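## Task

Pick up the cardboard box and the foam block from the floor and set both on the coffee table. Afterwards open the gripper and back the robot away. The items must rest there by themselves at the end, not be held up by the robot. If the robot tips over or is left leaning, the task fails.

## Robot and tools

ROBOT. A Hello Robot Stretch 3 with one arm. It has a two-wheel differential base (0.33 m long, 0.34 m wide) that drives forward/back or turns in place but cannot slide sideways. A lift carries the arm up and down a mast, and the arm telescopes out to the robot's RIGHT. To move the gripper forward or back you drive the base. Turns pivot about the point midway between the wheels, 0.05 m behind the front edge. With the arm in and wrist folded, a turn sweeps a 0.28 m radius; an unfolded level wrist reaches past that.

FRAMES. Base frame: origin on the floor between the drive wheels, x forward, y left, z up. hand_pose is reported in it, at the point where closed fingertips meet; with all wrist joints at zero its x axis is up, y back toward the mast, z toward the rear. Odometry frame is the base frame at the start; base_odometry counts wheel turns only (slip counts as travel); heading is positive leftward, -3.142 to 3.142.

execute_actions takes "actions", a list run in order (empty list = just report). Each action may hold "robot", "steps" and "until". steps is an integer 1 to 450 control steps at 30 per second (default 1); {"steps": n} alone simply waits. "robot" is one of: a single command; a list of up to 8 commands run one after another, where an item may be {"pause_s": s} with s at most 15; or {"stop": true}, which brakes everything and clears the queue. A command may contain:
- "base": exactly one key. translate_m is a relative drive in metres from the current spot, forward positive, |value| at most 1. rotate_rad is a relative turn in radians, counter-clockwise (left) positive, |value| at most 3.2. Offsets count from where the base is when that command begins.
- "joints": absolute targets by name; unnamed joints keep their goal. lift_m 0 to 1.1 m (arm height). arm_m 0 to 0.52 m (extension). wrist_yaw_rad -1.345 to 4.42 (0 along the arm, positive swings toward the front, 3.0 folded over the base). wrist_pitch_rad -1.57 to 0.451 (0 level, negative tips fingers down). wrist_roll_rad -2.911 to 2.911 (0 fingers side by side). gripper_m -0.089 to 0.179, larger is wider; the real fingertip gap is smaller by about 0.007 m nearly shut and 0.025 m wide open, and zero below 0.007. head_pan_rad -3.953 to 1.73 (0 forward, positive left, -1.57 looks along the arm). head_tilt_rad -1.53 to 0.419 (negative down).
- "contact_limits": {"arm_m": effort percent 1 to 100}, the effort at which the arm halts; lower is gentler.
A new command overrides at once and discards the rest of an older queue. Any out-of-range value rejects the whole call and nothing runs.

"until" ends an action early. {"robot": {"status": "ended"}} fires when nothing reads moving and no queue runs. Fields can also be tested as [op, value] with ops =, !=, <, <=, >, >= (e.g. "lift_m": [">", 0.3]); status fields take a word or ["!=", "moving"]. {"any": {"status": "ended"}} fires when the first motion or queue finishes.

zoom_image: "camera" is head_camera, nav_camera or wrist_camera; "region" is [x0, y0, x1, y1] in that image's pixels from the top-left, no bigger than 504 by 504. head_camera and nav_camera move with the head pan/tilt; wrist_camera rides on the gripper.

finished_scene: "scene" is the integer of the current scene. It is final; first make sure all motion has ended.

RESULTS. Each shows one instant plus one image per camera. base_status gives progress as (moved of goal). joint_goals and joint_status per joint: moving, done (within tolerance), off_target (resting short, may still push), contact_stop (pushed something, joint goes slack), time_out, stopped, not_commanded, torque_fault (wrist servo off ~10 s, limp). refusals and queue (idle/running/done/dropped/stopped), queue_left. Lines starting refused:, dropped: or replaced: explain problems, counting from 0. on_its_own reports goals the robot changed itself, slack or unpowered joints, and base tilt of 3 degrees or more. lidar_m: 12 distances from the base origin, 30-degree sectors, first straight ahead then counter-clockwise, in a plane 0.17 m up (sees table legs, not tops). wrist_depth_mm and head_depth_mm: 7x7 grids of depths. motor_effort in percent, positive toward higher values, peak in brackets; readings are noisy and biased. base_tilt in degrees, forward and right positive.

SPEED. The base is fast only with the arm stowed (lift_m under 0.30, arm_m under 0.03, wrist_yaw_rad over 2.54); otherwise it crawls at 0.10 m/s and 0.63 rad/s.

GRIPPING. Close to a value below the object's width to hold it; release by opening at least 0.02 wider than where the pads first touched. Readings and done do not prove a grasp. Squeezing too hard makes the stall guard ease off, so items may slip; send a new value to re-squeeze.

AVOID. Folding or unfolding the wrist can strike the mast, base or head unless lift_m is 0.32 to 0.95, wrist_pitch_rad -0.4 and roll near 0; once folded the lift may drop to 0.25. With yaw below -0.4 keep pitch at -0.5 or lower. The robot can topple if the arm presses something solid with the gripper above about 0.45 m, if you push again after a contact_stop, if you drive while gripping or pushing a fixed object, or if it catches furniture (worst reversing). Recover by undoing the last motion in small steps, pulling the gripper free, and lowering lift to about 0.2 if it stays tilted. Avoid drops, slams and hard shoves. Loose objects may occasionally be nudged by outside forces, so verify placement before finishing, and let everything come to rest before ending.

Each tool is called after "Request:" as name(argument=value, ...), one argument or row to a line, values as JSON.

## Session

Request:
execute_actions(
  actions=[],
)

Scene clock: 0.00 s.
robot.base_odometry: x=+0.000 y=+0.000 heading=+0.000 (m, m, rad; robot's odometry frame)
robot.turned_by_wheels: +0.000 (rad since the last result)
robot.turned_by_imu: +0.000 (rad since the last result)
robot.base_tilt: forward=+0.3 right=-1.1 (deg)
robot.lidar_m: 1.65 1.99 2.05 2.32 2.00 2.10 1.85 1.82 1.76 1.60 1.53 1.09
robot.head_depth_mm: 1963 1959 1972 1980 1986 1992 1580 / 2099 2220 2217 2254 2243 2260 1571 / 2142 2542 2566 2567 2565 2601 1729 / 2148 2884 2934 2924 2939 2988 2389 / 2145 2825 2814 2820 2823 2812 2403 / 2143 2677 2679 2695 2692 2690 2395 / 2145 2529 2547 2542 2551 2542 2402
robot.base_status: not_commanded
robot.joint_positions: lift_m=+0.506 arm_m=+0.003 wrist_yaw_rad=+3.085 wrist_pitch_rad=-0.374 wrist_roll_rad=-0.013 gripper_m=+0.037 head_pan_rad=+0.018 head_tilt_rad=+0.002
robot.joint_goals: lift_m=+0.506 arm_m=+0.003 wrist_yaw_rad=+3.085 wrist_pitch_rad=-0.374 wrist_roll_rad=-0.013 gripper_m=+0.037 head_pan_rad=+0.018 head_tilt_rad=+0.002
robot.joint_status: lift_m=not_commanded arm_m=not_commanded wrist_yaw_rad=not_commanded wrist_pitch_rad=not_commanded wrist_roll_rad=not_commanded gripper_m=not_commanded head_pan_rad=not_commanded head_tilt_rad=not_commanded
robot.measured_speeds: translate_m=+0.000 rotate_rad=+0.000 lift_m=+0.000 arm_m=+0.000 wrist_yaw_rad=+0.000 wrist_pitch_rad=+0.000 wrist_roll_rad=+0.000 head_pan_rad=+0.000 head_tilt_rad=+0.000
robot: refusals=0 queue=idle queue_left=0
robot.motor_effort: left_wheel=+0 right_wheel=+0 lift_m=+29 arm_m=+0 wrist_yaw_rad=+0 wrist_pitch_rad=+4 wrist_roll_rad=+0 gripper_m=-1 head_pan_rad=+0 head_tilt_rad=+1 (%)
robot.hand_pose: x=-0.0082 y=+0.0817 z=+0.5287 quat_wxyz=(+0.151, +0.693, +0.113, +0.696) (m; robot's base frame)
robot.wrist_depth_mm: - - - - - - - / - - - - - - - / - - - - - - - / - - - - - - - / 996 980 976 958 - 939 953 / 829 816 844 792 - 776 790 / 701 683 669 682 681 658 664
pictures: head_camera (sideways: a quarter turn clockwise sets it upright), nav_camera (sideways: a quarter turn counterclockwise sets it upright), wrist_camera
camera_calibration (this result's frames):
head_camera: T_world_to_cam=[[-0.00458781, 0.011686, -0.999921, 1.32286], [-0.0446576, 0.998932, 0.0118793, -0.0153441], [0.998992, 0.0447086, -0.00406105, -0.0461129], [0, 0, 0, 1]] pos_world=[0.0514503, 0.00193043, 1.32275]
nav_camera: T_world_to_cam=[[0.0319701, 0.0420942, 0.998602, -1.2603], [-0.033525, -0.998505, 0.0431634, 0.00121163], [0.998926, -0.0348581, -0.0305111, -0.00967592], [0, 0, 0, 1]] pos_world=[0.0499981, 0.0539238, 1.25819]
wrist_camera: T_world_to_cam=[[0.998371, -0.0559205, -0.0113192, 0.0184847], [-0.0403201, -0.551151, -0.833431, 0.51551], [0.0403673, 0.83253, -0.552508, 0.387504], [0, 0, 0, 1]] pos_world=[-0.0133117, -0.0374512, 0.64395]
Images, in order (width x height): head_camera 896x504, nav_camera 672x504, wrist_camera 644x364.

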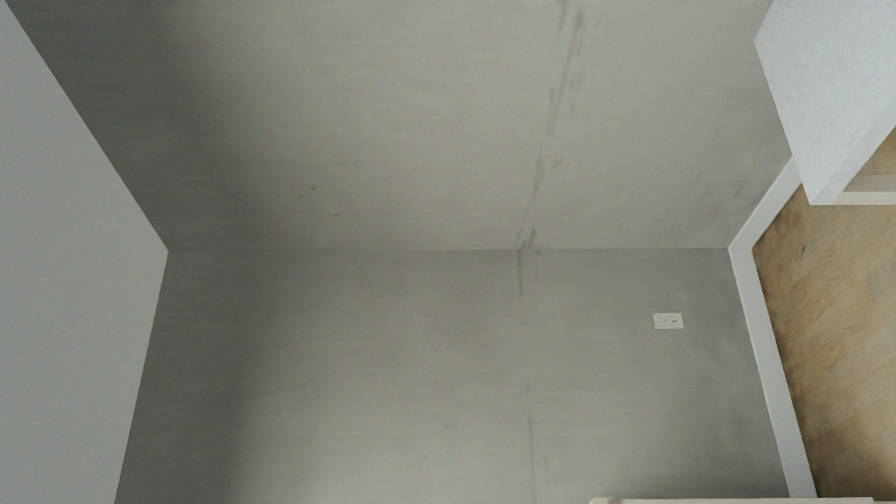

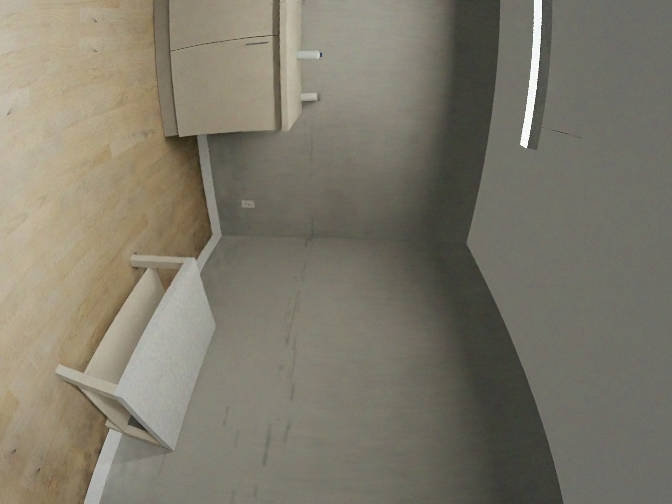

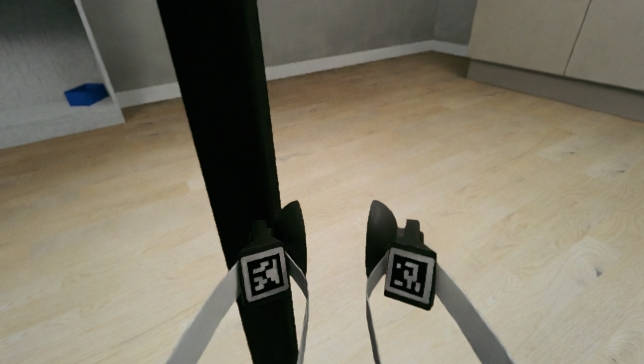

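Request:
execute_actions(
  actions=[
    {"robot":{"joints":{"head_pan_rad":-1.3,"head_tilt_rad":-0.75,"lift_m":0.28}},"steps":200,"until":{"robot":{"head_pan_rad_status":"done"}}},
  ],
)

Request:
execute_actions(
  actions=[
    {"robot":{"joints":{"head_pan_rad":-2.8}},"steps":200,"until":{"robot":{"status":"ended"}}},
  ],
)

Scene clock: 3.40 s.
robot.base_odometry: x=+0.000 y=+0.000 heading=+0.000 (m, m, rad; robot's odometry frame)
robot.turned_by_wheels: +0.000 (rad since the last result)
robot.turned_by_imu: +0.000 (rad since the last result)
robot.base_tilt: forward=+0.3 right=-1.0 (deg)
robot.lidar_m: 1.66 2.00 2.05 2.32 2.01 2.09 1.86 1.81 1.76 1.60 1.53 1.09
robot.head_depth_mm: 1522 1731 2003 1863 1568 1354 1190 / 1487 1687 1938 1867 1583 1357 1197 / 1459 1639 1896 1882 1573 1357 1197 / 1418 1601 1826 1873 1586 1354 1196 / 1384 1548 1764 1884 1582 1368 1202 / 1347 1508 1728 1845 1582 1368 1200 / 1316 1468 1661 1834 1595 1370 1205
robot.base_status: not_commanded
robot.joint_positions: lift_m=+0.403 arm_m=+0.003 wrist_yaw_rad=+3.085 wrist_pitch_rad=-0.374 wrist_roll_rad=-0.013 gripper_m=+0.037 head_pan_rad=-1.293 head_tilt_rad=-0.740
robot.joint_goals: lift_m=+0.280 arm_m=+0.003 wrist_yaw_rad=+3.085 wrist_pitch_rad=-0.374 wrist_roll_rad=-0.013 gripper_m=+0.037 head_pan_rad=-1.300 head_tilt_rad=-0.750
robot.joint_status: lift_m=moving arm_m=not_commanded wrist_yaw_rad=not_commanded wrist_pitch_rad=not_commanded wrist_roll_rad=not_commanded gripper_m=not_commanded head_pan_rad=done head_tilt_rad=done
robot.measured_speeds: translate_m=+0.000 rotate_rad=+0.000 lift_m=-0.110 arm_m=+0.000 wrist_yaw_rad=+0.000 wrist_pitch_rad=+0.000 wrist_roll_rad=+0.000 head_pan_rad=+0.000 head_tilt_rad=+0.000
robot: refusals=0 queue=running queue_left=0
robot.motor_effort: left_wheel=+0(1) right_wheel=+0(0) lift_m=+25(29) arm_m=+0(0) wrist_yaw_rad=+0(0) wrist_pitch_rad=+4(4) wrist_roll_rad=+0(1) gripper_m=+0(0) head_pan_rad=-4(41) head_tilt_rad=-4(28) (%)
robot.hand_pose: x=-0.0082 y=+0.0817 z=+0.4258 quat_wxyz=(+0.151, +0.693, +0.113, +0.696) (m; robot's base frame)
robot.wrist_depth_mm: - - - - - - - / - - - - - - - / - - - - - - - / - - - - - 974 - / 836 810 817 783 818 786 788 / 688 677 679 667 - 666 661 / 595 581 572 576 565 565 556
pictures: head_camera (sideways: a quarter turn clockwise sets it upright), nav_camera (sideways: a quarter turn counterclockwise sets it upright), wrist_camera
camera_calibration (this result's frames):
head_camera: T_world_to_cam=[[-0.175044, 0.656285, -0.733927, 0.976728], [0.958013, 0.28547, 0.0267806, -0.0408407], [0.22709, -0.698425, -0.6787, 0.836555], [0, 0, 0, 1]] pos_world=[0.0201231, -0.0450824, 1.28571]
nav_camera: T_world_to_cam=[[0.231765, -0.660895, 0.713795, -0.889865], [-0.961847, -0.265355, 0.0666168, -0.0236038], [0.145382, -0.702, -0.69718, 0.863091], [0, 0, 0, 1]] pos_world=[0.0580583, 0.0115196, 1.23848]
wrist_camera: T_world_to_cam=[[0.998371, -0.0559228, -0.011319, 0.0173201], [-0.0403295, -0.551321, -0.833318, 0.429705], [0.0403611, 0.832417, -0.552678, 0.330755], [0, 0, 0, 1]] pos_world=[-0.0133117, -0.0374514, 0.541078]
Images, in order (width x height): head_camera 896x504, nav_camera 672x504, wrist_camera 644x364.

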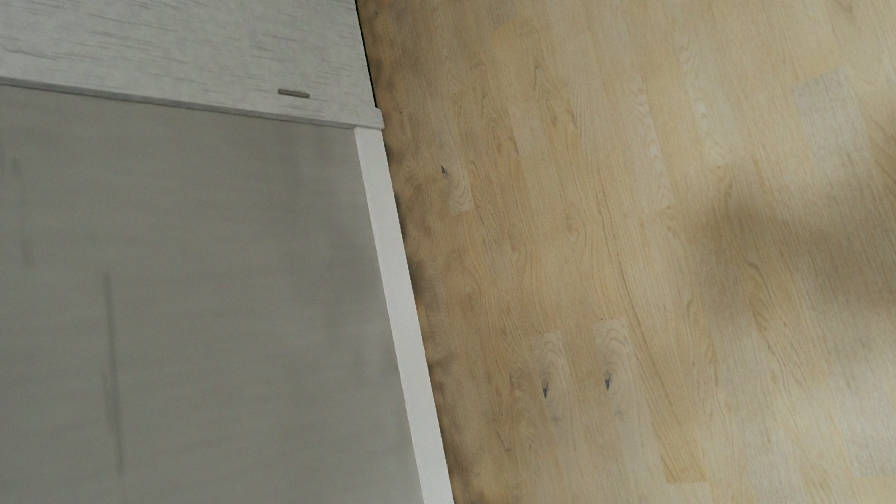

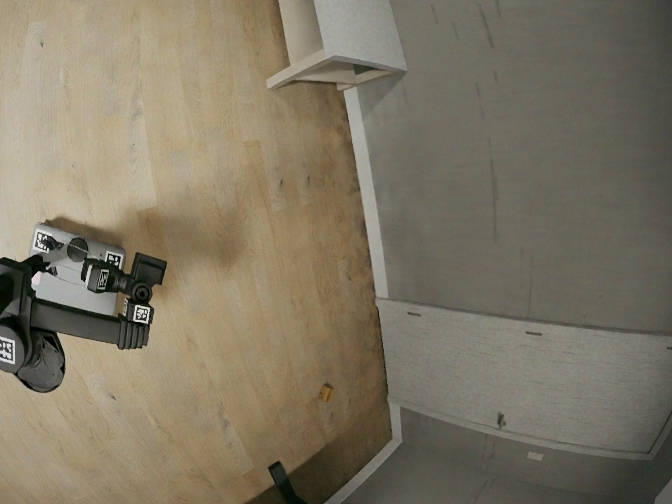

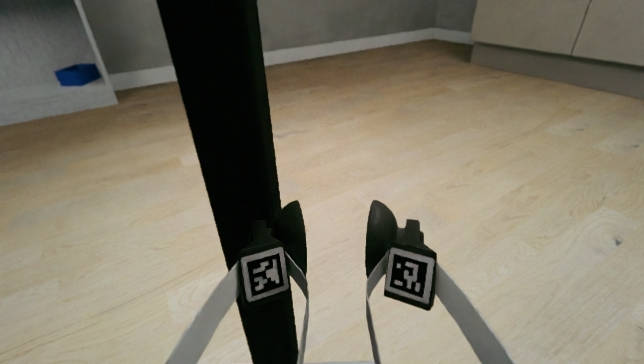

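Scene clock: 4.97 s.
robot.base_odometry: x=+0.000 y=+0.000 heading=+0.000 (m, m, rad; robot's odometry frame)
robot.turned_by_wheels: +0.000 (rad since the last result)
robot.turned_by_imu: +0.000 (rad since the last result)
robot.base_tilt: forward=+0.4 right=-0.9 (deg)
robot.lidar_m: 1.65 1.99 2.05 2.32 2.01 2.10 1.85 1.82 1.76 1.60 1.53 1.09
robot.head_depth_mm: 2013 2390 2303 1862 1571 1356 1194 / 1886 1863 2158 1871 1576 1353 1192 / 1908 2304 2322 1869 1578 1356 1196 / 1898 1529 2337 1872 1574 1359 1201 / 1864 1537 2306 1870 1580 1365 1197 / 1835 1543 2306 1897 1583 1360 1202 / 1833 1476 2265 1896 1588 1365 1201
robot.base_status: not_commanded
robot.joint_positions: lift_m=+0.280 arm_m=+0.003 wrist_yaw_rad=+3.085 wrist_pitch_rad=-0.375 wrist_roll_rad=-0.013 gripper_m=+0.037 head_pan_rad=-2.793 head_tilt_rad=-0.741
robot.joint_goals: lift_m=+0.280 arm_m=+0.003 wrist_yaw_rad=+3.085 wrist_pitch_rad=-0.375 wrist_roll_rad=-0.013 gripper_m=+0.037 head_pan_rad=-2.800 head_tilt_rad=-0.750
robot.joint_status: lift_m=done arm_m=not_commanded wrist_yaw_rad=not_commanded wrist_pitch_rad=not_commanded wrist_roll_rad=not_commanded gripper_m=not_commanded head_pan_rad=done head_tilt_rad=done
robot.measured_speeds: translate_m=+0.000 rotate_rad=+0.000 lift_m=+0.000 arm_m=+0.000 wrist_yaw_rad=+0.000 wrist_pitch_rad=+0.000 wrist_roll_rad=+0.000 head_pan_rad=+0.000 head_tilt_rad=+0.000
robot: refusals=0 queue=done queue_left=0
robot.motor_effort: left_wheel=+0(0) right_wheel=+0(0) lift_m=+26(27) arm_m=+0(0) wrist_yaw_rad=+0(1) wrist_pitch_rad=+4(5) wrist_roll_rad=+0(0) gripper_m=+0(1) head_pan_rad=-4(41) head_tilt_rad=-4(3) (%)
robot.hand_pose: x=-0.0082 y=+0.0816 z=+0.3026 quat_wxyz=(+0.151, +0.693, +0.113, +0.696) (m; robot's base frame)
robot.wrist_depth_mm: - - - - - - - / - - - - - - - / - - - - - 995 993 / 810 801 - 785 781 753 728 / 640 631 628 610 632 605 598 / 530 526 544 544 - 505 501 / 456 - - - 434 437 432
pictures: head_camera (sideways: a quarter turn clockwise sets it upright), nav_camera (sideways: a quarter turn counterclockwise sets it upright), wrist_camera
camera_calibration (this result's frames):
head_camera: T_world_to_cam=[[0.642434, 0.221122, -0.733747, 0.971505], [0.352553, -0.935408, 0.0267837, -0.0371514], [-0.68043, -0.275891, -0.678895, 0.842345], [0, 0, 0, 1]] pos_world=[-0.0378728, -0.0171773, 1.2857]
nav_camera: T_world_to_cam=[[-0.643012, -0.278025, 0.713609, -0.884286], [-0.332783, 0.940647, 0.0666192, -0.0274441], [-0.689776, -0.19464, -0.69737, 0.868433], [0, 0, 0, 1]] pos_world=[0.0212841, -0.0510069, 1.23848]
wrist_camera: T_world_to_cam=[[0.99837, -0.0559305, -0.0113197, 0.0159258], [-0.040359, -0.55183, -0.83298, 0.326905], [0.0403424, 0.832079, -0.553188, 0.262882], [0, 0, 0, 1]] pos_world=[-0.0133116, -0.037452, 0.417908]
Images, in order (width x height): head_camera 896x504, nav_camera 672x504, wrist_camera 644x364.

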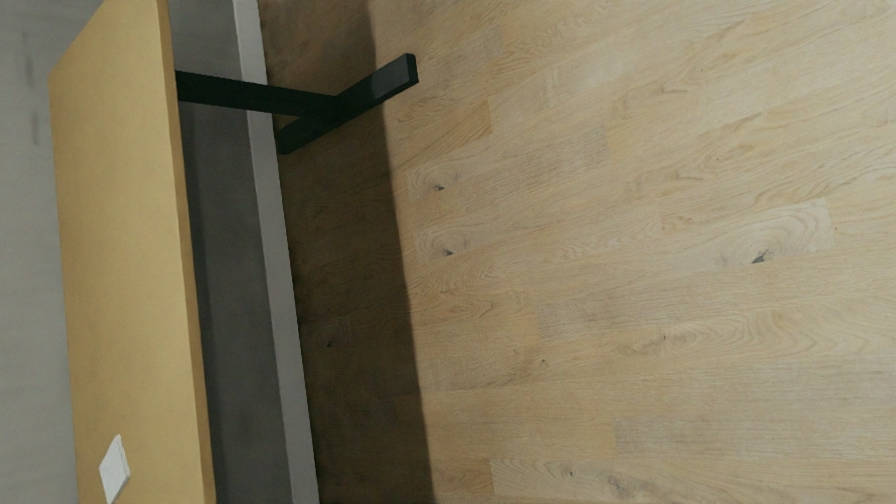

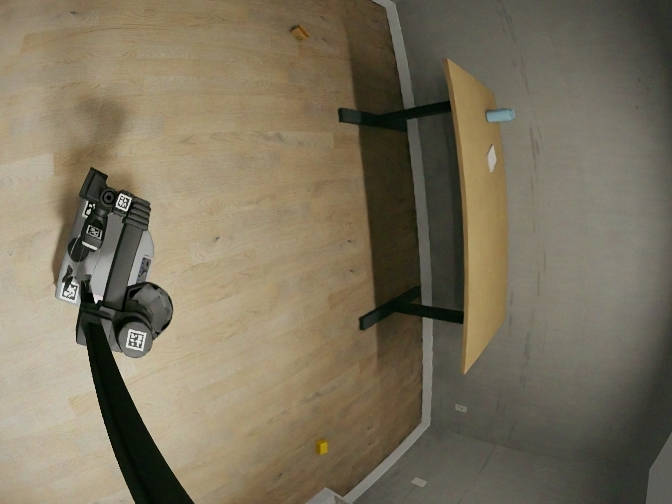

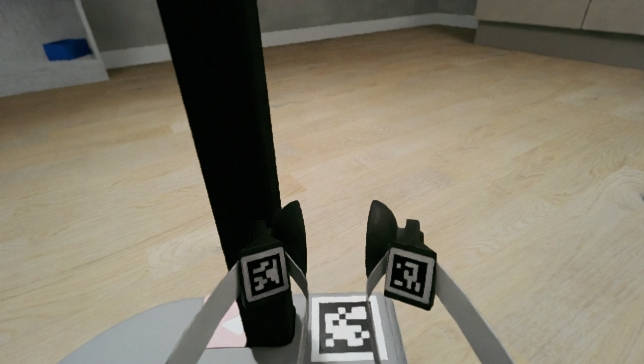

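Request:
execute_actions(
  actions=[
    {"robot":[{"base":{"rotate_rad":-0.69},"joints":{"wrist_yaw_rad":2.65,"head_pan_rad":-1.9,"head_tilt_rad":-1.0}},{"base":{"translate_m":-1.0}}],"steps":450,"until":{"robot":{"translate_m":["<",-0.6]}}},
    {"robot":[{"base":{"translate_m":-0.78}},{"base":{"rotate_rad":-0.585},"joints":{"wrist_yaw_rad":0,"arm_m":0.28,"gripper_m":0.17,"wrist_pitch_rad":-1.55,"lift_m":0.32}}],"steps":450,"until":{"robot":{"status":"ended"}}},
  ],
)

Scene clock: 27.67 s.
robot.base_odometry: x=-1.067 y=+0.880 heading=-1.275 (m, m, rad; robot's odometry frame)
robot.turned_by_wheels: -1.275 (rad since the last result)
robot.turned_by_imu: -1.304 (rad since the last result)
robot.base_tilt: forward=+0.3 right=-1.1 (deg)
robot.lidar_m: 2.84 2.47 2.82 2.41 1.82 0.72 0.73 0.80 0.73 1.70 1.33 1.98
robot.head_depth_mm: 1117 1243 1051 1301 1298 1227 1139 / 1247 1415 1615 1515 1358 1233 - / 1414 1631 1712 1516 1359 1244 - / 1620 1856 1706 1525 1376 1228 - / 1855 1962 1724 1516 1305 1240 1132 / 1800 1943 1723 1518 1362 1241 1131 / 1697 1894 1718 1523 1368 1242 1137
robot.base_status: done (rotate_rad -0.5849 of -0.5850)
robot.joint_positions: lift_m=+0.320 arm_m=+0.280 wrist_yaw_rad=+0.002 wrist_pitch_rad=-1.543 wrist_roll_rad=-0.013 gripper_m=+0.170 head_pan_rad=-1.907 head_tilt_rad=-0.988
robot.joint_goals: lift_m=+0.320 arm_m=+0.280 wrist_yaw_rad=+0.000 wrist_pitch_rad=-1.550 wrist_roll_rad=-0.013 gripper_m=+0.170 head_pan_rad=-1.900 head_tilt_rad=-1.000
robot.joint_status: lift_m=done arm_m=done wrist_yaw_rad=done wrist_pitch_rad=done wrist_roll_rad=not_commanded gripper_m=done head_pan_rad=done head_tilt_rad=done
robot.measured_speeds: translate_m=+0.000 rotate_rad=+0.000 lift_m=+0.000 arm_m=+0.000 wrist_yaw_rad=+0.000 wrist_pitch_rad=+0.000 wrist_roll_rad=+0.000 head_pan_rad=+0.000 head_tilt_rad=+0.000
robot: refusals=0 queue=done queue_left=0
robot.motor_effort: left_wheel=+2(9) right_wheel=-2(6) lift_m=+32(34) arm_m=+3(4) wrist_yaw_rad=-3(4) wrist_pitch_rad=-1(4) wrist_roll_rad=+0(0) gripper_m=+0(86) head_pan_rad=+3(40) head_tilt_rad=-4(18) (%)
robot.hand_pose: x=-0.0217 y=-0.4077 z=+0.2018 quat_wxyz=(+0.511, +0.497, -0.503, -0.490) (m; robot's base frame)
robot.wrist_depth_mm: 345 344 341 333 332 329 329 / 355 349 345 336 338 338 336 / 359 359 355 313 345 349 341 / 370 369 365 366 357 354 352 / 386 380 374 373 366 366 359 / 390 - 384 381 378 378 372 / 407 405 406 396 393 392 384
pictures: head_camera (sideways: a quarter turn clockwise sets it upright), nav_camera (sideways: a quarter turn counterclockwise sets it upright), wrist_camera
camera_calibration (this result's frames):
head_camera: T_world_to_cam=[[0.287458, 0.787726, -0.544845, 0.727535], [0.945269, -0.325019, 0.0288139, -0.043401], [-0.154387, -0.523308, -0.838041, 1.04608], [0, 0, 0, 1]] pos_world=[-0.00660807, -0.0397816, 1.2743]
nav_camera: T_world_to_cam=[[-0.241918, -0.818925, 0.520421, -0.635024], [-0.944574, 0.321444, 0.0667326, -0.0238384], [-0.221935, -0.475432, -0.851298, 1.06573], [0, 0, 0, 1]] pos_world=[0.0603813, -0.00569374, 1.23932]
wrist_camera: T_world_to_cam=[[-0.999951, 0.0085913, -0.00482181, -0.0174288], [0.0075667, 0.983164, 0.18257, 0.394291], [0.00630914, 0.182524, -0.983181, 0.43602], [0, 0, 0, 1]] pos_world=[-0.0231624, -0.467087, 0.356617]
Images, in order (width x height): head_camera 896x504, nav_camera 672x504, wrist_camera 644x364.

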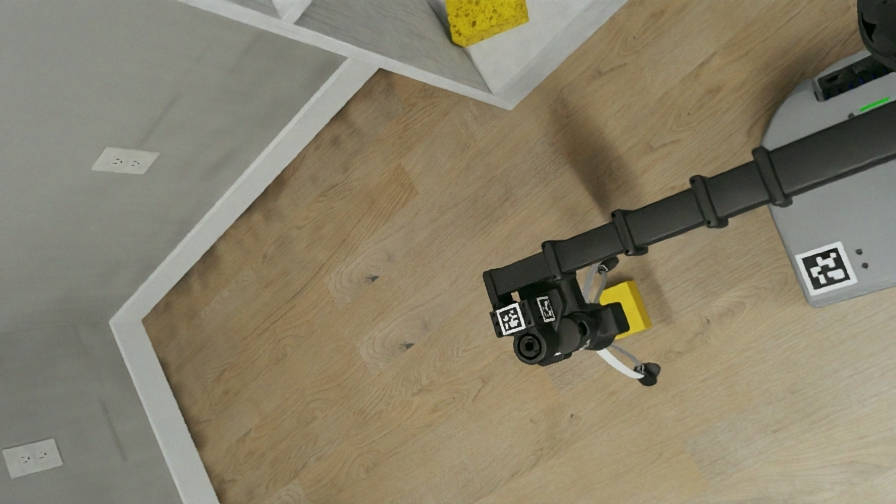

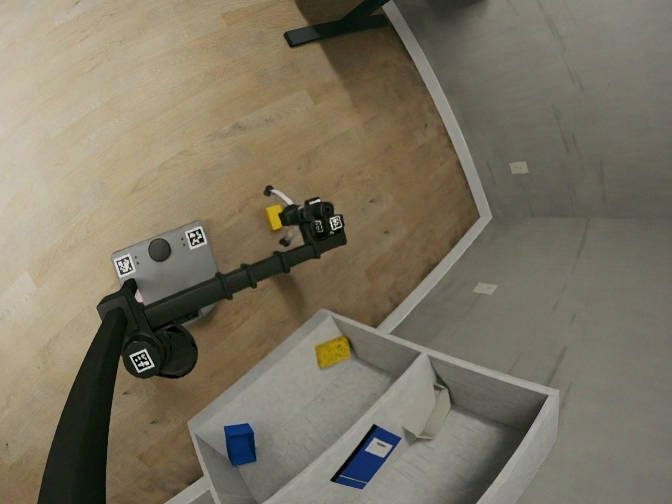

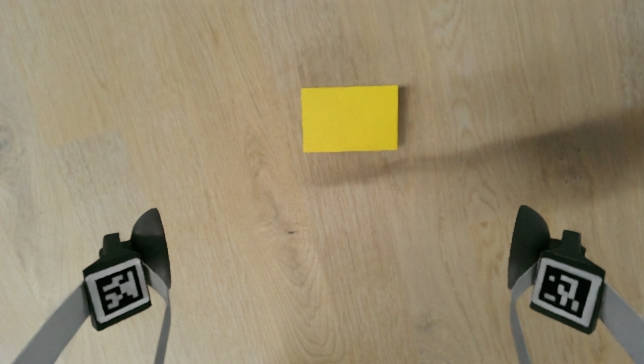

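Request:
execute_actions(
  actions=[
    {"robot":{"base":{"translate_m":-0.018},"joints":{"arm_m":0.345,"lift_m":0.19,"wrist_roll_rad":-1.59}},"steps":300,"until":{"robot":{"status":"ended"}}},
  ],
)

Scene clock: 33.37 s.
robot.base_odometry: x=-1.072 y=+0.897 heading=-1.275 (m, m, rad; robot's odometry frame)
robot.turned_by_wheels: +0.000 (rad since the last result)
robot.turned_by_imu: +0.000 (rad since the last result)
robot.base_tilt: forward=+0.4 right=-1.1 (deg)
robot.lidar_m: 2.84 2.49 2.82 2.42 1.79 0.70 0.71 0.81 0.72 1.71 1.34 1.98
robot.head_depth_mm: 1095 1206 1001 1296 1290 1231 1143 / 1218 1386 1609 1485 1353 1232 - / 1387 1599 1678 1509 1360 1244 - / 1585 1850 1715 1519 1380 1218 - / 1840 1971 1721 1521 1317 1233 1132 / 1812 1941 1726 1532 1365 1239 1134 / 1700 1879 1726 1526 1366 1245 1135
robot.base_status: done (translate_m -0.0180 of -0.0180)
robot.joint_positions: lift_m=+0.190 arm_m=+0.345 wrist_yaw_rad=+0.001 wrist_pitch_rad=-1.544 wrist_roll_rad=-1.586 gripper_m=+0.170 head_pan_rad=-1.907 head_tilt_rad=-0.988
robot.joint_goals: lift_m=+0.190 arm_m=+0.345 wrist_yaw_rad=+0.000 wrist_pitch_rad=-1.550 wrist_roll_rad=-1.590 gripper_m=+0.170 head_pan_rad=-1.900 head_tilt_rad=-1.000
robot.joint_status: lift_m=done arm_m=done wrist_yaw_rad=done wrist_pitch_rad=done wrist_roll_rad=done gripper_m=done head_pan_rad=done head_tilt_rad=done
robot.measured_speeds: translate_m=+0.000 rotate_rad=+0.000 lift_m=+0.000 arm_m=+0.000 wrist_yaw_rad=+0.000 wrist_pitch_rad=+0.000 wrist_roll_rad=+0.000 head_pan_rad=+0.000 head_tilt_rad=+0.000
robot: refusals=0 queue=done queue_left=0
robot.motor_effort: left_wheel=+3(4) right_wheel=-2(5) lift_m=+26(33) arm_m=+3(2) wrist_yaw_rad=-2(3) wrist_pitch_rad=-2(2) wrist_roll_rad=-1(2) gripper_m=+0(0) head_pan_rad=+3(2) head_tilt_rad=-5(4) (%)
robot.hand_pose: x=-0.0214 y=-0.4726 z=+0.0720 quat_wxyz=(+0.716, +0.698, +0.006, +0.006) (m; robot's base frame)
robot.wrist_depth_mm: 207 209 207 208 208 208 209 / 214 214 213 214 215 215 213 / 221 221 222 218 222 222 221 / 228 227 229 183 229 230 230 / 235 235 236 189 236 238 238 / 244 - 246 195 245 247 247 / 254 255 253 256 254 256 257
pictures: head_camera (sideways: a quarter turn clockwise sets it upright), nav_camera (sideways: a quarter turn counterclockwise sets it upright), wrist_camera
camera_calibration (this result's frames):
head_camera: T_world_to_cam=[[0.287458, 0.787726, -0.544845, 0.727535], [0.945269, -0.325019, 0.0288139, -0.043401], [-0.154387, -0.523308, -0.838041, 1.04608], [0, 0, 0, 1]] pos_world=[-0.00660806, -0.0397816, 1.2743]
nav_camera: T_world_to_cam=[[-0.241917, -0.818925, 0.520421, -0.635025], [-0.944574, 0.321443, 0.0667326, -0.0238384], [-0.221935, -0.475433, -0.851298, 1.06573], [0, 0, 0, 1]] pos_world=[0.0603813, -0.00569374, 1.23932]
wrist_camera: T_world_to_cam=[[-0.00754519, -0.999753, 0.0209229, -0.474389], [-0.977738, 0.0117635, 0.209501, -0.000278576], [-0.209695, -0.0188764, -0.977585, 0.220088], [0, 0, 0, 1]] pos_world=[0.0422997, -0.470114, 0.225138]
Images, in order (width x height): head_camera 896x504, nav_camera 672x504, wrist_camera 644x364.

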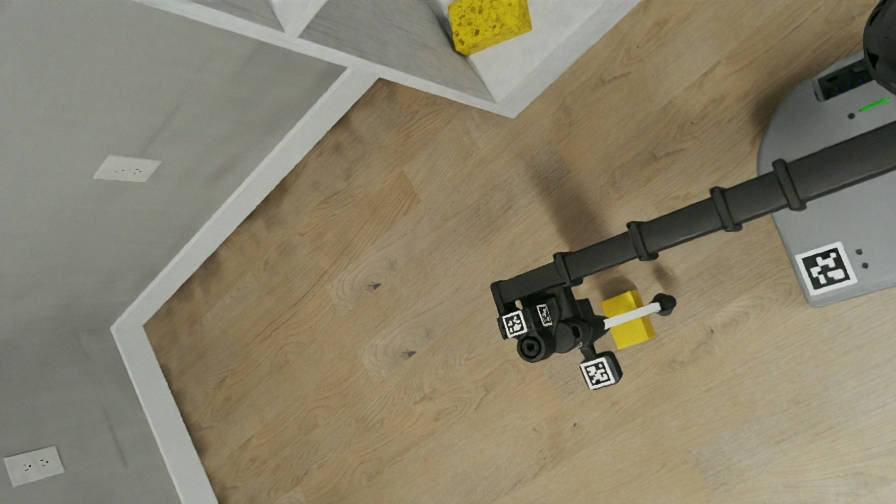

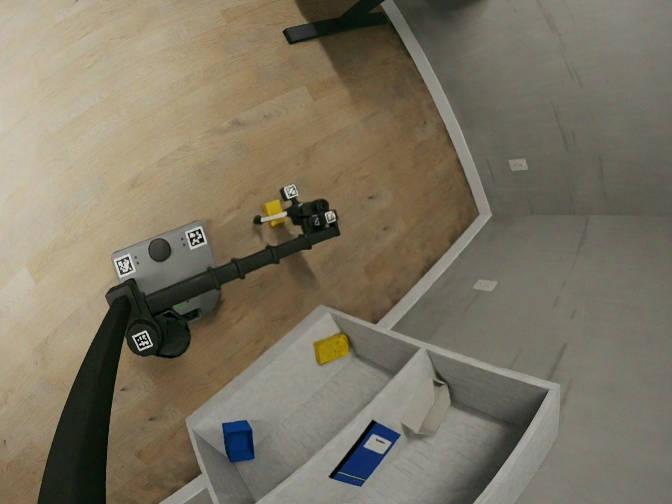

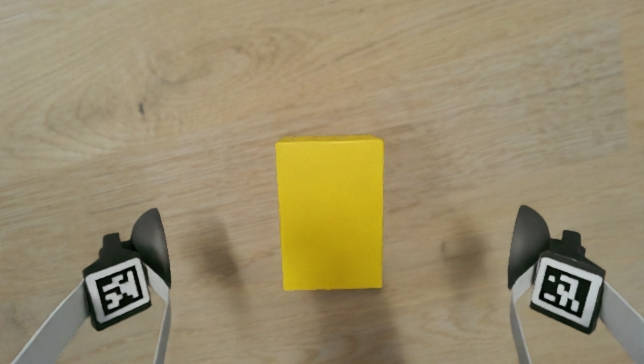

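Request:
execute_actions(
  actions=[
    {"robot":[{"joints":{"lift_m":0.146,"gripper_m":0.12}},{"joints":{"gripper_m":0.01}},{"joints":{"lift_m":0.29}}],"steps":300,"until":{"robot":{"lift_m":[">",0.22],"queue_left":["=",0]}}},
    {"robot":{"base":{"rotate_rad":0.88},"joints":{"lift_m":0.29,"wrist_pitch_rad":-0.4,"wrist_yaw_rad":2.7,"wrist_roll_rad":0,"arm_m":0.005,"head_pan_rad":-0.3,"head_tilt_rad":-0.7}},"steps":300,"until":{"robot":{"status":"ended"}}},
  ],
)

Scene clock: 50.50 s.
robot.base_odometry: x=-1.072 y=+0.897 heading=-0.395 (m, m, rad; robot's odometry frame)
robot.turned_by_wheels: +0.880 (rad since the last result)
robot.turned_by_imu: +0.898 (rad since the last result)
robot.base_tilt: forward=+0.5 right=-1.0 (deg)
robot.lidar_m: 2.49 2.45 2.41 1.16 0.72 0.86 0.72 1.43 1.71 1.34 2.17 2.85
robot.head_depth_mm: 2474 2753 2450 1938 1611 1378 1208 / 2545 2849 2445 1940 1617 1388 1207 / 2625 2903 2455 1951 1616 1391 1210 / 2702 2938 2469 1962 1621 1388 1213 / 2734 2684 2457 1968 1627 1390 1216 / 2836 2902 2483 1960 1635 1394 1217 / 2889 2915 2503 1977 1635 1395 1219
robot.base_status: done (rotate_rad +0.8799 of +0.8800)
robot.joint_positions: lift_m=+0.290 arm_m=+0.005 wrist_yaw_rad=+2.698 wrist_pitch_rad=-0.424 wrist_roll_rad=-0.002 gripper_m=+0.011 head_pan_rad=-0.307 head_tilt_rad=-0.705
robot.joint_goals: lift_m=+0.290 arm_m=+0.005 wrist_yaw_rad=+2.700 wrist_pitch_rad=-0.400 wrist_roll_rad=+0.000 gripper_m=+0.010 head_pan_rad=-0.300 head_tilt_rad=-0.700
robot.joint_status: lift_m=done arm_m=done wrist_yaw_rad=done wrist_pitch_rad=done wrist_roll_rad=done gripper_m=done head_pan_rad=done head_tilt_rad=done
robot.measured_speeds: translate_m=+0.000 rotate_rad=+0.000 lift_m=+0.000 arm_m=+0.000 wrist_yaw_rad=+0.000 wrist_pitch_rad=+0.000 wrist_roll_rad=+0.000 head_pan_rad=+0.000 head_tilt_rad=+0.000
robot: refusals=0 queue=done queue_left=0
robot.motor_effort: left_wheel=-2(6) right_wheel=+2(5) lift_m=+32(34) arm_m=-3(0) wrist_yaw_rad=+3(4) wrist_pitch_rad=+8(9) wrist_roll_rad=+2(2) gripper_m=-18(96) head_pan_rad=+3(41) head_tilt_rad=+1(14) (%)
robot.hand_pose: x=+0.0748 y=+0.0517 z=+0.3011 quat_wxyz=(+0.298, +0.706, -0.006, +0.642) (m; robot's base frame)
robot.wrist_depth_mm: 908 - - - - - - / 926 - - - - - - / 920 - 962 946 911 894 900 / - 750 721 134 644 696 700 / - 611 614 138 140 573 567 / - 526 - 143 144 485 484 / 448 - - 148 415 422 416
pictures: head_camera (sideways: a quarter turn clockwise sets it upright), nav_camera (sideways: a quarter turn counterclockwise sets it upright), wrist_camera
camera_calibration (this result's frames):
head_camera: T_world_to_cam=[[-0.618541, 0.208488, -0.757588, 1.01027], [0.290166, 0.956614, 0.0263509, -0.0362085], [0.730213, -0.203527, -0.6522, 0.799018], [0, 0, 0, 1]] pos_world=[0.0519473, -0.0133701, 1.28744]
nav_camera: T_world_to_cam=[[0.654377, -0.163959, 0.738179, -0.924222], [-0.312203, -0.947702, 0.0662632, -0.0271093], [0.688709, -0.273822, -0.671343, 0.826172], [0, 0, 0, 1]] pos_world=[0.0273343, 0.0489984, 1.23868]
wrist_camera: T_world_to_cam=[[0.901045, -0.433193, -0.0214754, -0.0387776], [-0.272821, -0.527588, -0.8045, 0.320066], [0.337173, 0.73075, -0.593565, 0.278861], [0, 0, 0, 1]] pos_world=[0.0282364, -0.0517133, 0.422182]
Images, in order (width x height): head_camera 896x504, nav_camera 672x504, wrist_camera 644x364.

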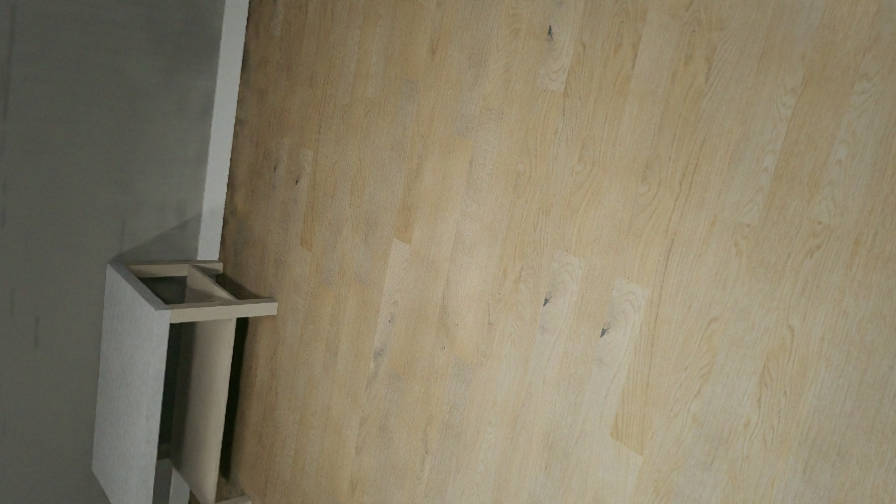

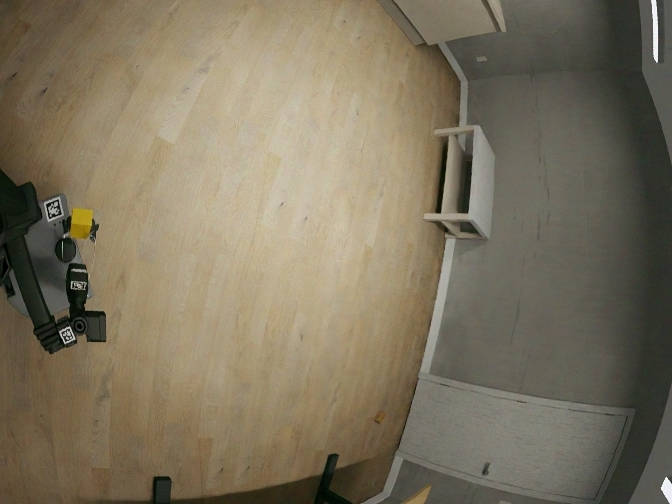

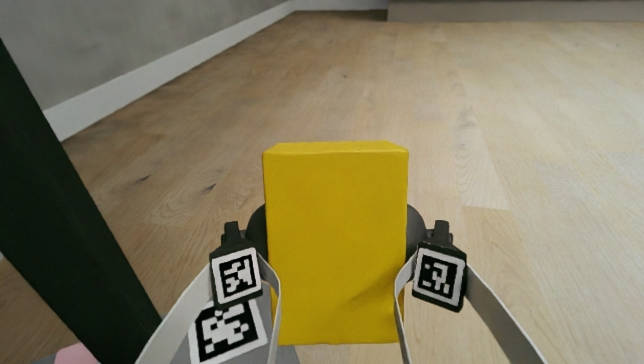

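Request:
execute_actions(
  actions=[
    {"robot":{"base":{"translate_m":1.0},"joints":{"head_pan_rad":-1.57,"head_tilt_rad":-0.9}},"steps":450,"until":{"robot":{"translate_m":[">",0.7]}}},
    {"robot":{"base":{"translate_m":1.0}},"steps":450,"until":{"robot":{"translate_m":[">",0.7]}}},
    {"robot":{"base":{"translate_m":0.84}},"steps":450,"until":{"robot":{"translate_m":[">",0.78]}}},
    {"robot":{"joints":{"lift_m":0.7}},"steps":100,"until":{"robot":{"base_status":"done"}}},
    {"robot":{"base":{"rotate_rad":0.94},"joints":{"wrist_yaw_rad":0,"wrist_pitch_rad":-1.55,"arm_m":0.12}},"steps":300,"until":{"robot":{"status":"ended"}}},
  ],
)

Scene clock: 69.33 s.
robot.base_odometry: x=+1.000 y=+0.034 heading=+0.545 (m, m, rad; robot's odometry frame)
robot.turned_by_wheels: +0.940 (rad since the last result)
robot.turned_by_imu: +0.966 (rad since the last result)
robot.base_tilt: forward=+0.4 right=-1.1 (deg)
robot.lidar_m: 1.13 1.17 1.58 2.71 2.82 2.86 2.58 1.47 0.58 1.04 0.67 0.66
robot.head_depth_mm: 968 1119 1234 1049 972 - - / 969 1125 1223 1064 - 1246 1143 / 967 1122 1227 1056 - 1215 1146 / 973 1118 1232 1062 971 1262 1148 / 969 1124 1234 1059 961 1276 1151 / 970 1123 1238 1062 966 1280 1153 / 971 1124 1238 1067 967 1277 1151
robot.base_status: done (rotate_rad +0.9398 of +0.9400)
robot.joint_positions: lift_m=+0.700 arm_m=+0.120 wrist_yaw_rad=+0.003 wrist_pitch_rad=-1.543 wrist_roll_rad=-0.002 gripper_m=+0.011 head_pan_rad=-1.563 head_tilt_rad=-0.889
robot.joint_goals: lift_m=+0.700 arm_m=+0.120 wrist_yaw_rad=+0.000 wrist_pitch_rad=-1.550 wrist_roll_rad=+0.000 gripper_m=+0.010 head_pan_rad=-1.570 head_tilt_rad=-0.900
robot.joint_status: lift_m=done arm_m=done wrist_yaw_rad=done wrist_pitch_rad=done wrist_roll_rad=done gripper_m=done head_pan_rad=done head_tilt_rad=done
robot.measured_speeds: translate_m=+0.000 rotate_rad=+0.000 lift_m=+0.000 arm_m=+0.000 wrist_yaw_rad=+0.000 wrist_pitch_rad=+0.000 wrist_roll_rad=+0.000 head_pan_rad=+0.000 head_tilt_rad=+0.000
robot: refusals=0 queue=done queue_left=0
robot.motor_effort: left_wheel=-2(6) right_wheel=+2(6) lift_m=+33(34) arm_m=+3(7) wrist_yaw_rad=-3(5) wrist_pitch_rad=-1(7) wrist_roll_rad=+1(2) gripper_m=-19(18) head_pan_rad=-3(41) head_tilt_rad=-4(13) (%)
robot.hand_pose: x=-0.0217 y=-0.2476 z=+0.5818 quat_wxyz=(+0.508, +0.494, -0.505, -0.492) (m; robot's base frame)
robot.wrist_depth_mm: 578 718 693 672 692 679 685 / 720 725 735 704 705 700 687 / 755 746 730 741 726 725 714 / 788 779 759 134 751 738 758 / 816 790 774 138 139 767 745 / 789 822 790 144 143 772 808 / 842 842 838 148 803 811 806
pictures: head_camera (sideways: a quarter turn clockwise sets it upright), nav_camera (sideways: a quarter turn counterclockwise sets it upright), wrist_camera
camera_calibration (this result's frames):
head_camera: T_world_to_cam=[[0.00591354, 0.780426, -0.625221, 0.833968], [0.999489, 0.0150239, 0.028207, -0.0429453], [0.0314067, -0.625068, -0.779938, 0.969409], [0, 0, 0, 1]] pos_world=[0.00754574, -0.0442584, 1.2787]
nav_camera: T_world_to_cam=[[0.0474894, -0.79682, 0.602348, -0.743522], [-0.997703, -0.00867681, 0.0671813, -0.024107], [-0.0483049, -0.604154, -0.795402, 0.992002], [0, 0, 0, 1]] pos_world=[0.0591764, 0.00666047, 1.23852]
wrist_camera: T_world_to_cam=[[-0.999799, 0.019399, -0.0051268, -0.0141277], [0.0181354, 0.982985, 0.182791, 0.167618], [0.00858552, 0.182661, -0.983139, 0.780452], [0, 0, 0, 1]] pos_world=[-0.0238653, -0.30705, 0.736581]
Images, in order (width x height): head_camera 896x504, nav_camera 672x504, wrist_camera 644x364.

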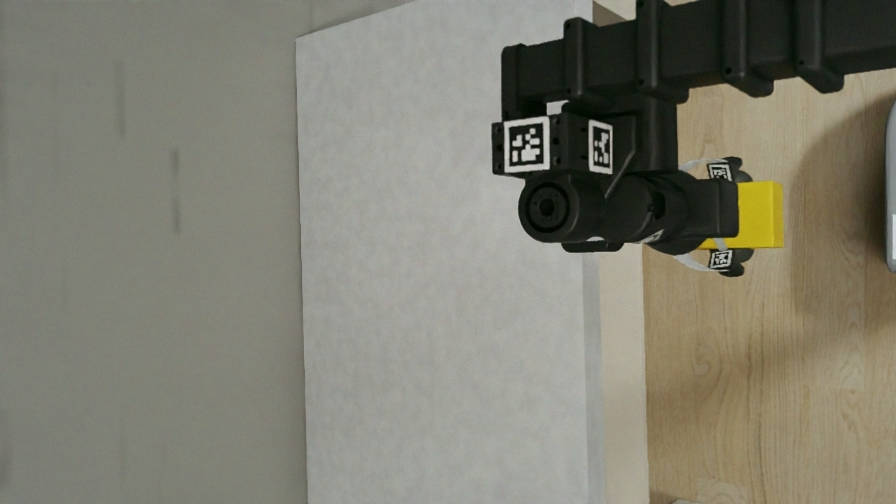

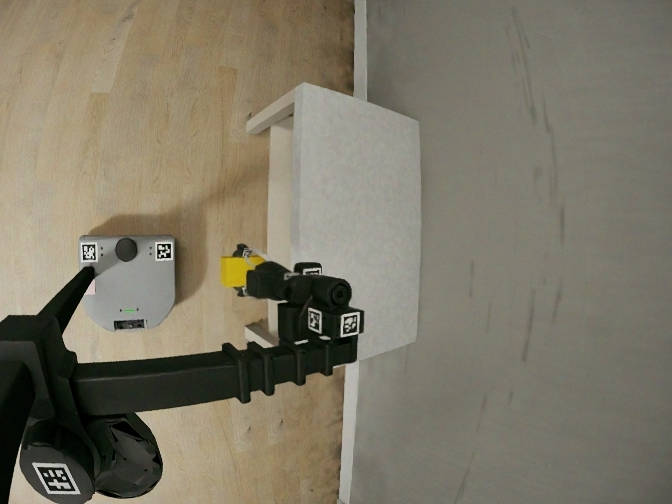

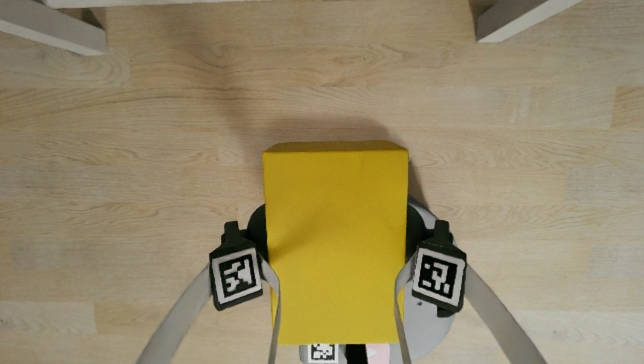

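Request:
execute_actions(
  actions=[
    {"robot":{"joints":{"lift_m":0.63,"arm_m":0.49}},"steps":300,"until":{"robot":{"status":"ended"}}},
  ],
)

Scene clock: 75.00 s.
robot.base_odometry: x=+1.000 y=+0.034 heading=+0.545 (m, m, rad; robot's odometry frame)
robot.turned_by_wheels: +0.000 (rad since the last result)
robot.turned_by_imu: +0.000 (rad since the last result)
robot.base_tilt: forward=+0.2 right=-1.2 (deg)
robot.lidar_m: 1.13 1.17 1.58 2.71 2.82 2.85 2.59 1.48 0.58 1.05 0.67 0.66
robot.head_depth_mm: 967 1122 1236 1050 971 1236 - / 967 1120 1232 - 976 1246 1152 / 971 1100 - 1044 957 1270 1156 / 968 1121 1230 1016 962 1275 1149 / 968 1126 1234 1064 960 1276 1150 / 971 1122 1237 1063 967 1277 1152 / 971 1127 1235 1066 967 1275 1155
robot.base_status: done (rotate_rad +0.9398 of +0.9400)
robot.joint_positions: lift_m=+0.630 arm_m=+0.490 wrist_yaw_rad=+0.001 wrist_pitch_rad=-1.544 wrist_roll_rad=-0.002 gripper_m=+0.011 head_pan_rad=-1.563 head_tilt_rad=-0.889
robot.joint_goals: lift_m=+0.630 arm_m=+0.490 wrist_yaw_rad=+0.000 wrist_pitch_rad=-1.550 wrist_roll_rad=+0.000 gripper_m=+0.010 head_pan_rad=-1.570 head_tilt_rad=-0.900
robot.joint_status: lift_m=done arm_m=done wrist_yaw_rad=done wrist_pitch_rad=done wrist_roll_rad=done gripper_m=done head_pan_rad=done head_tilt_rad=done
robot.measured_speeds: translate_m=+0.000 rotate_rad=+0.000 lift_m=+0.000 arm_m=+0.000 wrist_yaw_rad=+0.000 wrist_pitch_rad=+0.000 wrist_roll_rad=+0.000 head_pan_rad=+0.000 head_tilt_rad=+0.000
robot: refusals=0 queue=done queue_left=0
robot.motor_effort: left_wheel=-3(2) right_wheel=+2(2) lift_m=+27(33) arm_m=+3(5) wrist_yaw_rad=-1(3) wrist_pitch_rad=-2(2) wrist_roll_rad=+1(1) gripper_m=-19(19) head_pan_rad=-3(4) head_tilt_rad=-5(4) (%)
robot.hand_pose: x=-0.0216 y=-0.6174 z=+0.5120 quat_wxyz=(+0.507, +0.494, -0.506, -0.493) (m; robot's base frame)
robot.wrist_depth_mm: 206 206 204 201 202 199 198 / 212 210 209 208 205 204 203 / 220 217 215 212 209 208 207 / 226 223 220 133 215 216 215 / 233 231 226 138 139 222 220 / 238 237 235 143 144 227 225 / 245 243 239 148 237 235 232
pictures: head_camera (sideways: a quarter turn clockwise sets it upright), nav_camera (sideways: a quarter turn counterclockwise sets it upright), wrist_camera
camera_calibration (this result's frames):
head_camera: T_world_to_cam=[[0.00591363, 0.780426, -0.625221, 0.833968], [0.999489, 0.0150238, 0.028207, -0.0429453], [0.0314067, -0.625068, -0.779938, 0.969409], [0, 0, 0, 1]] pos_world=[0.00754573, -0.0442584, 1.2787]
nav_camera: T_world_to_cam=[[0.0474893, -0.79682, 0.602348, -0.743522], [-0.997703, -0.00867669, 0.0671813, -0.024107], [-0.048305, -0.604154, -0.795402, 0.992002], [0, 0, 0, 1]] pos_world=[0.0591764, 0.00666046, 1.23852]
wrist_camera: T_world_to_cam=[[-0.999758, 0.0214184, -0.00511605, -0.00603972], [0.0201159, 0.982802, 0.183562, 0.543397], [0.00895967, 0.183414, -0.982995, 0.779832], [0, 0, 0, 1]] pos_world=[-0.0239562, -0.676955, 0.666793]
Images, in order (width x height): head_camera 896x504, nav_camera 672x504, wrist_camera 644x364.

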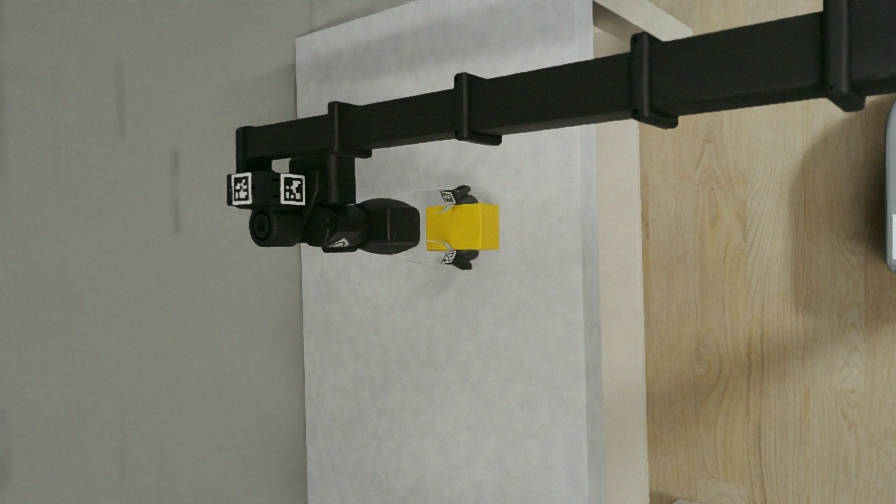

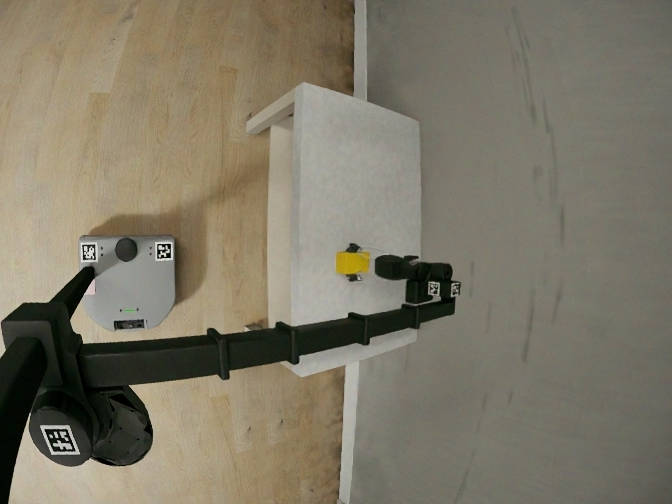

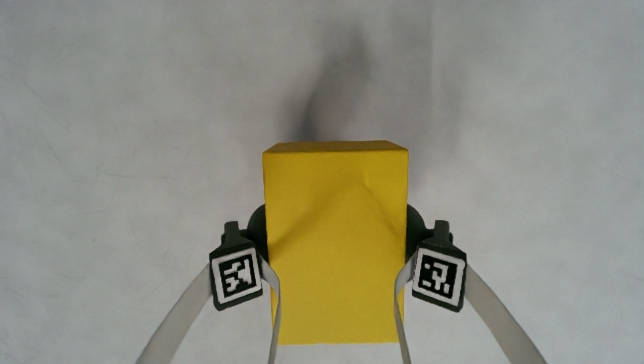

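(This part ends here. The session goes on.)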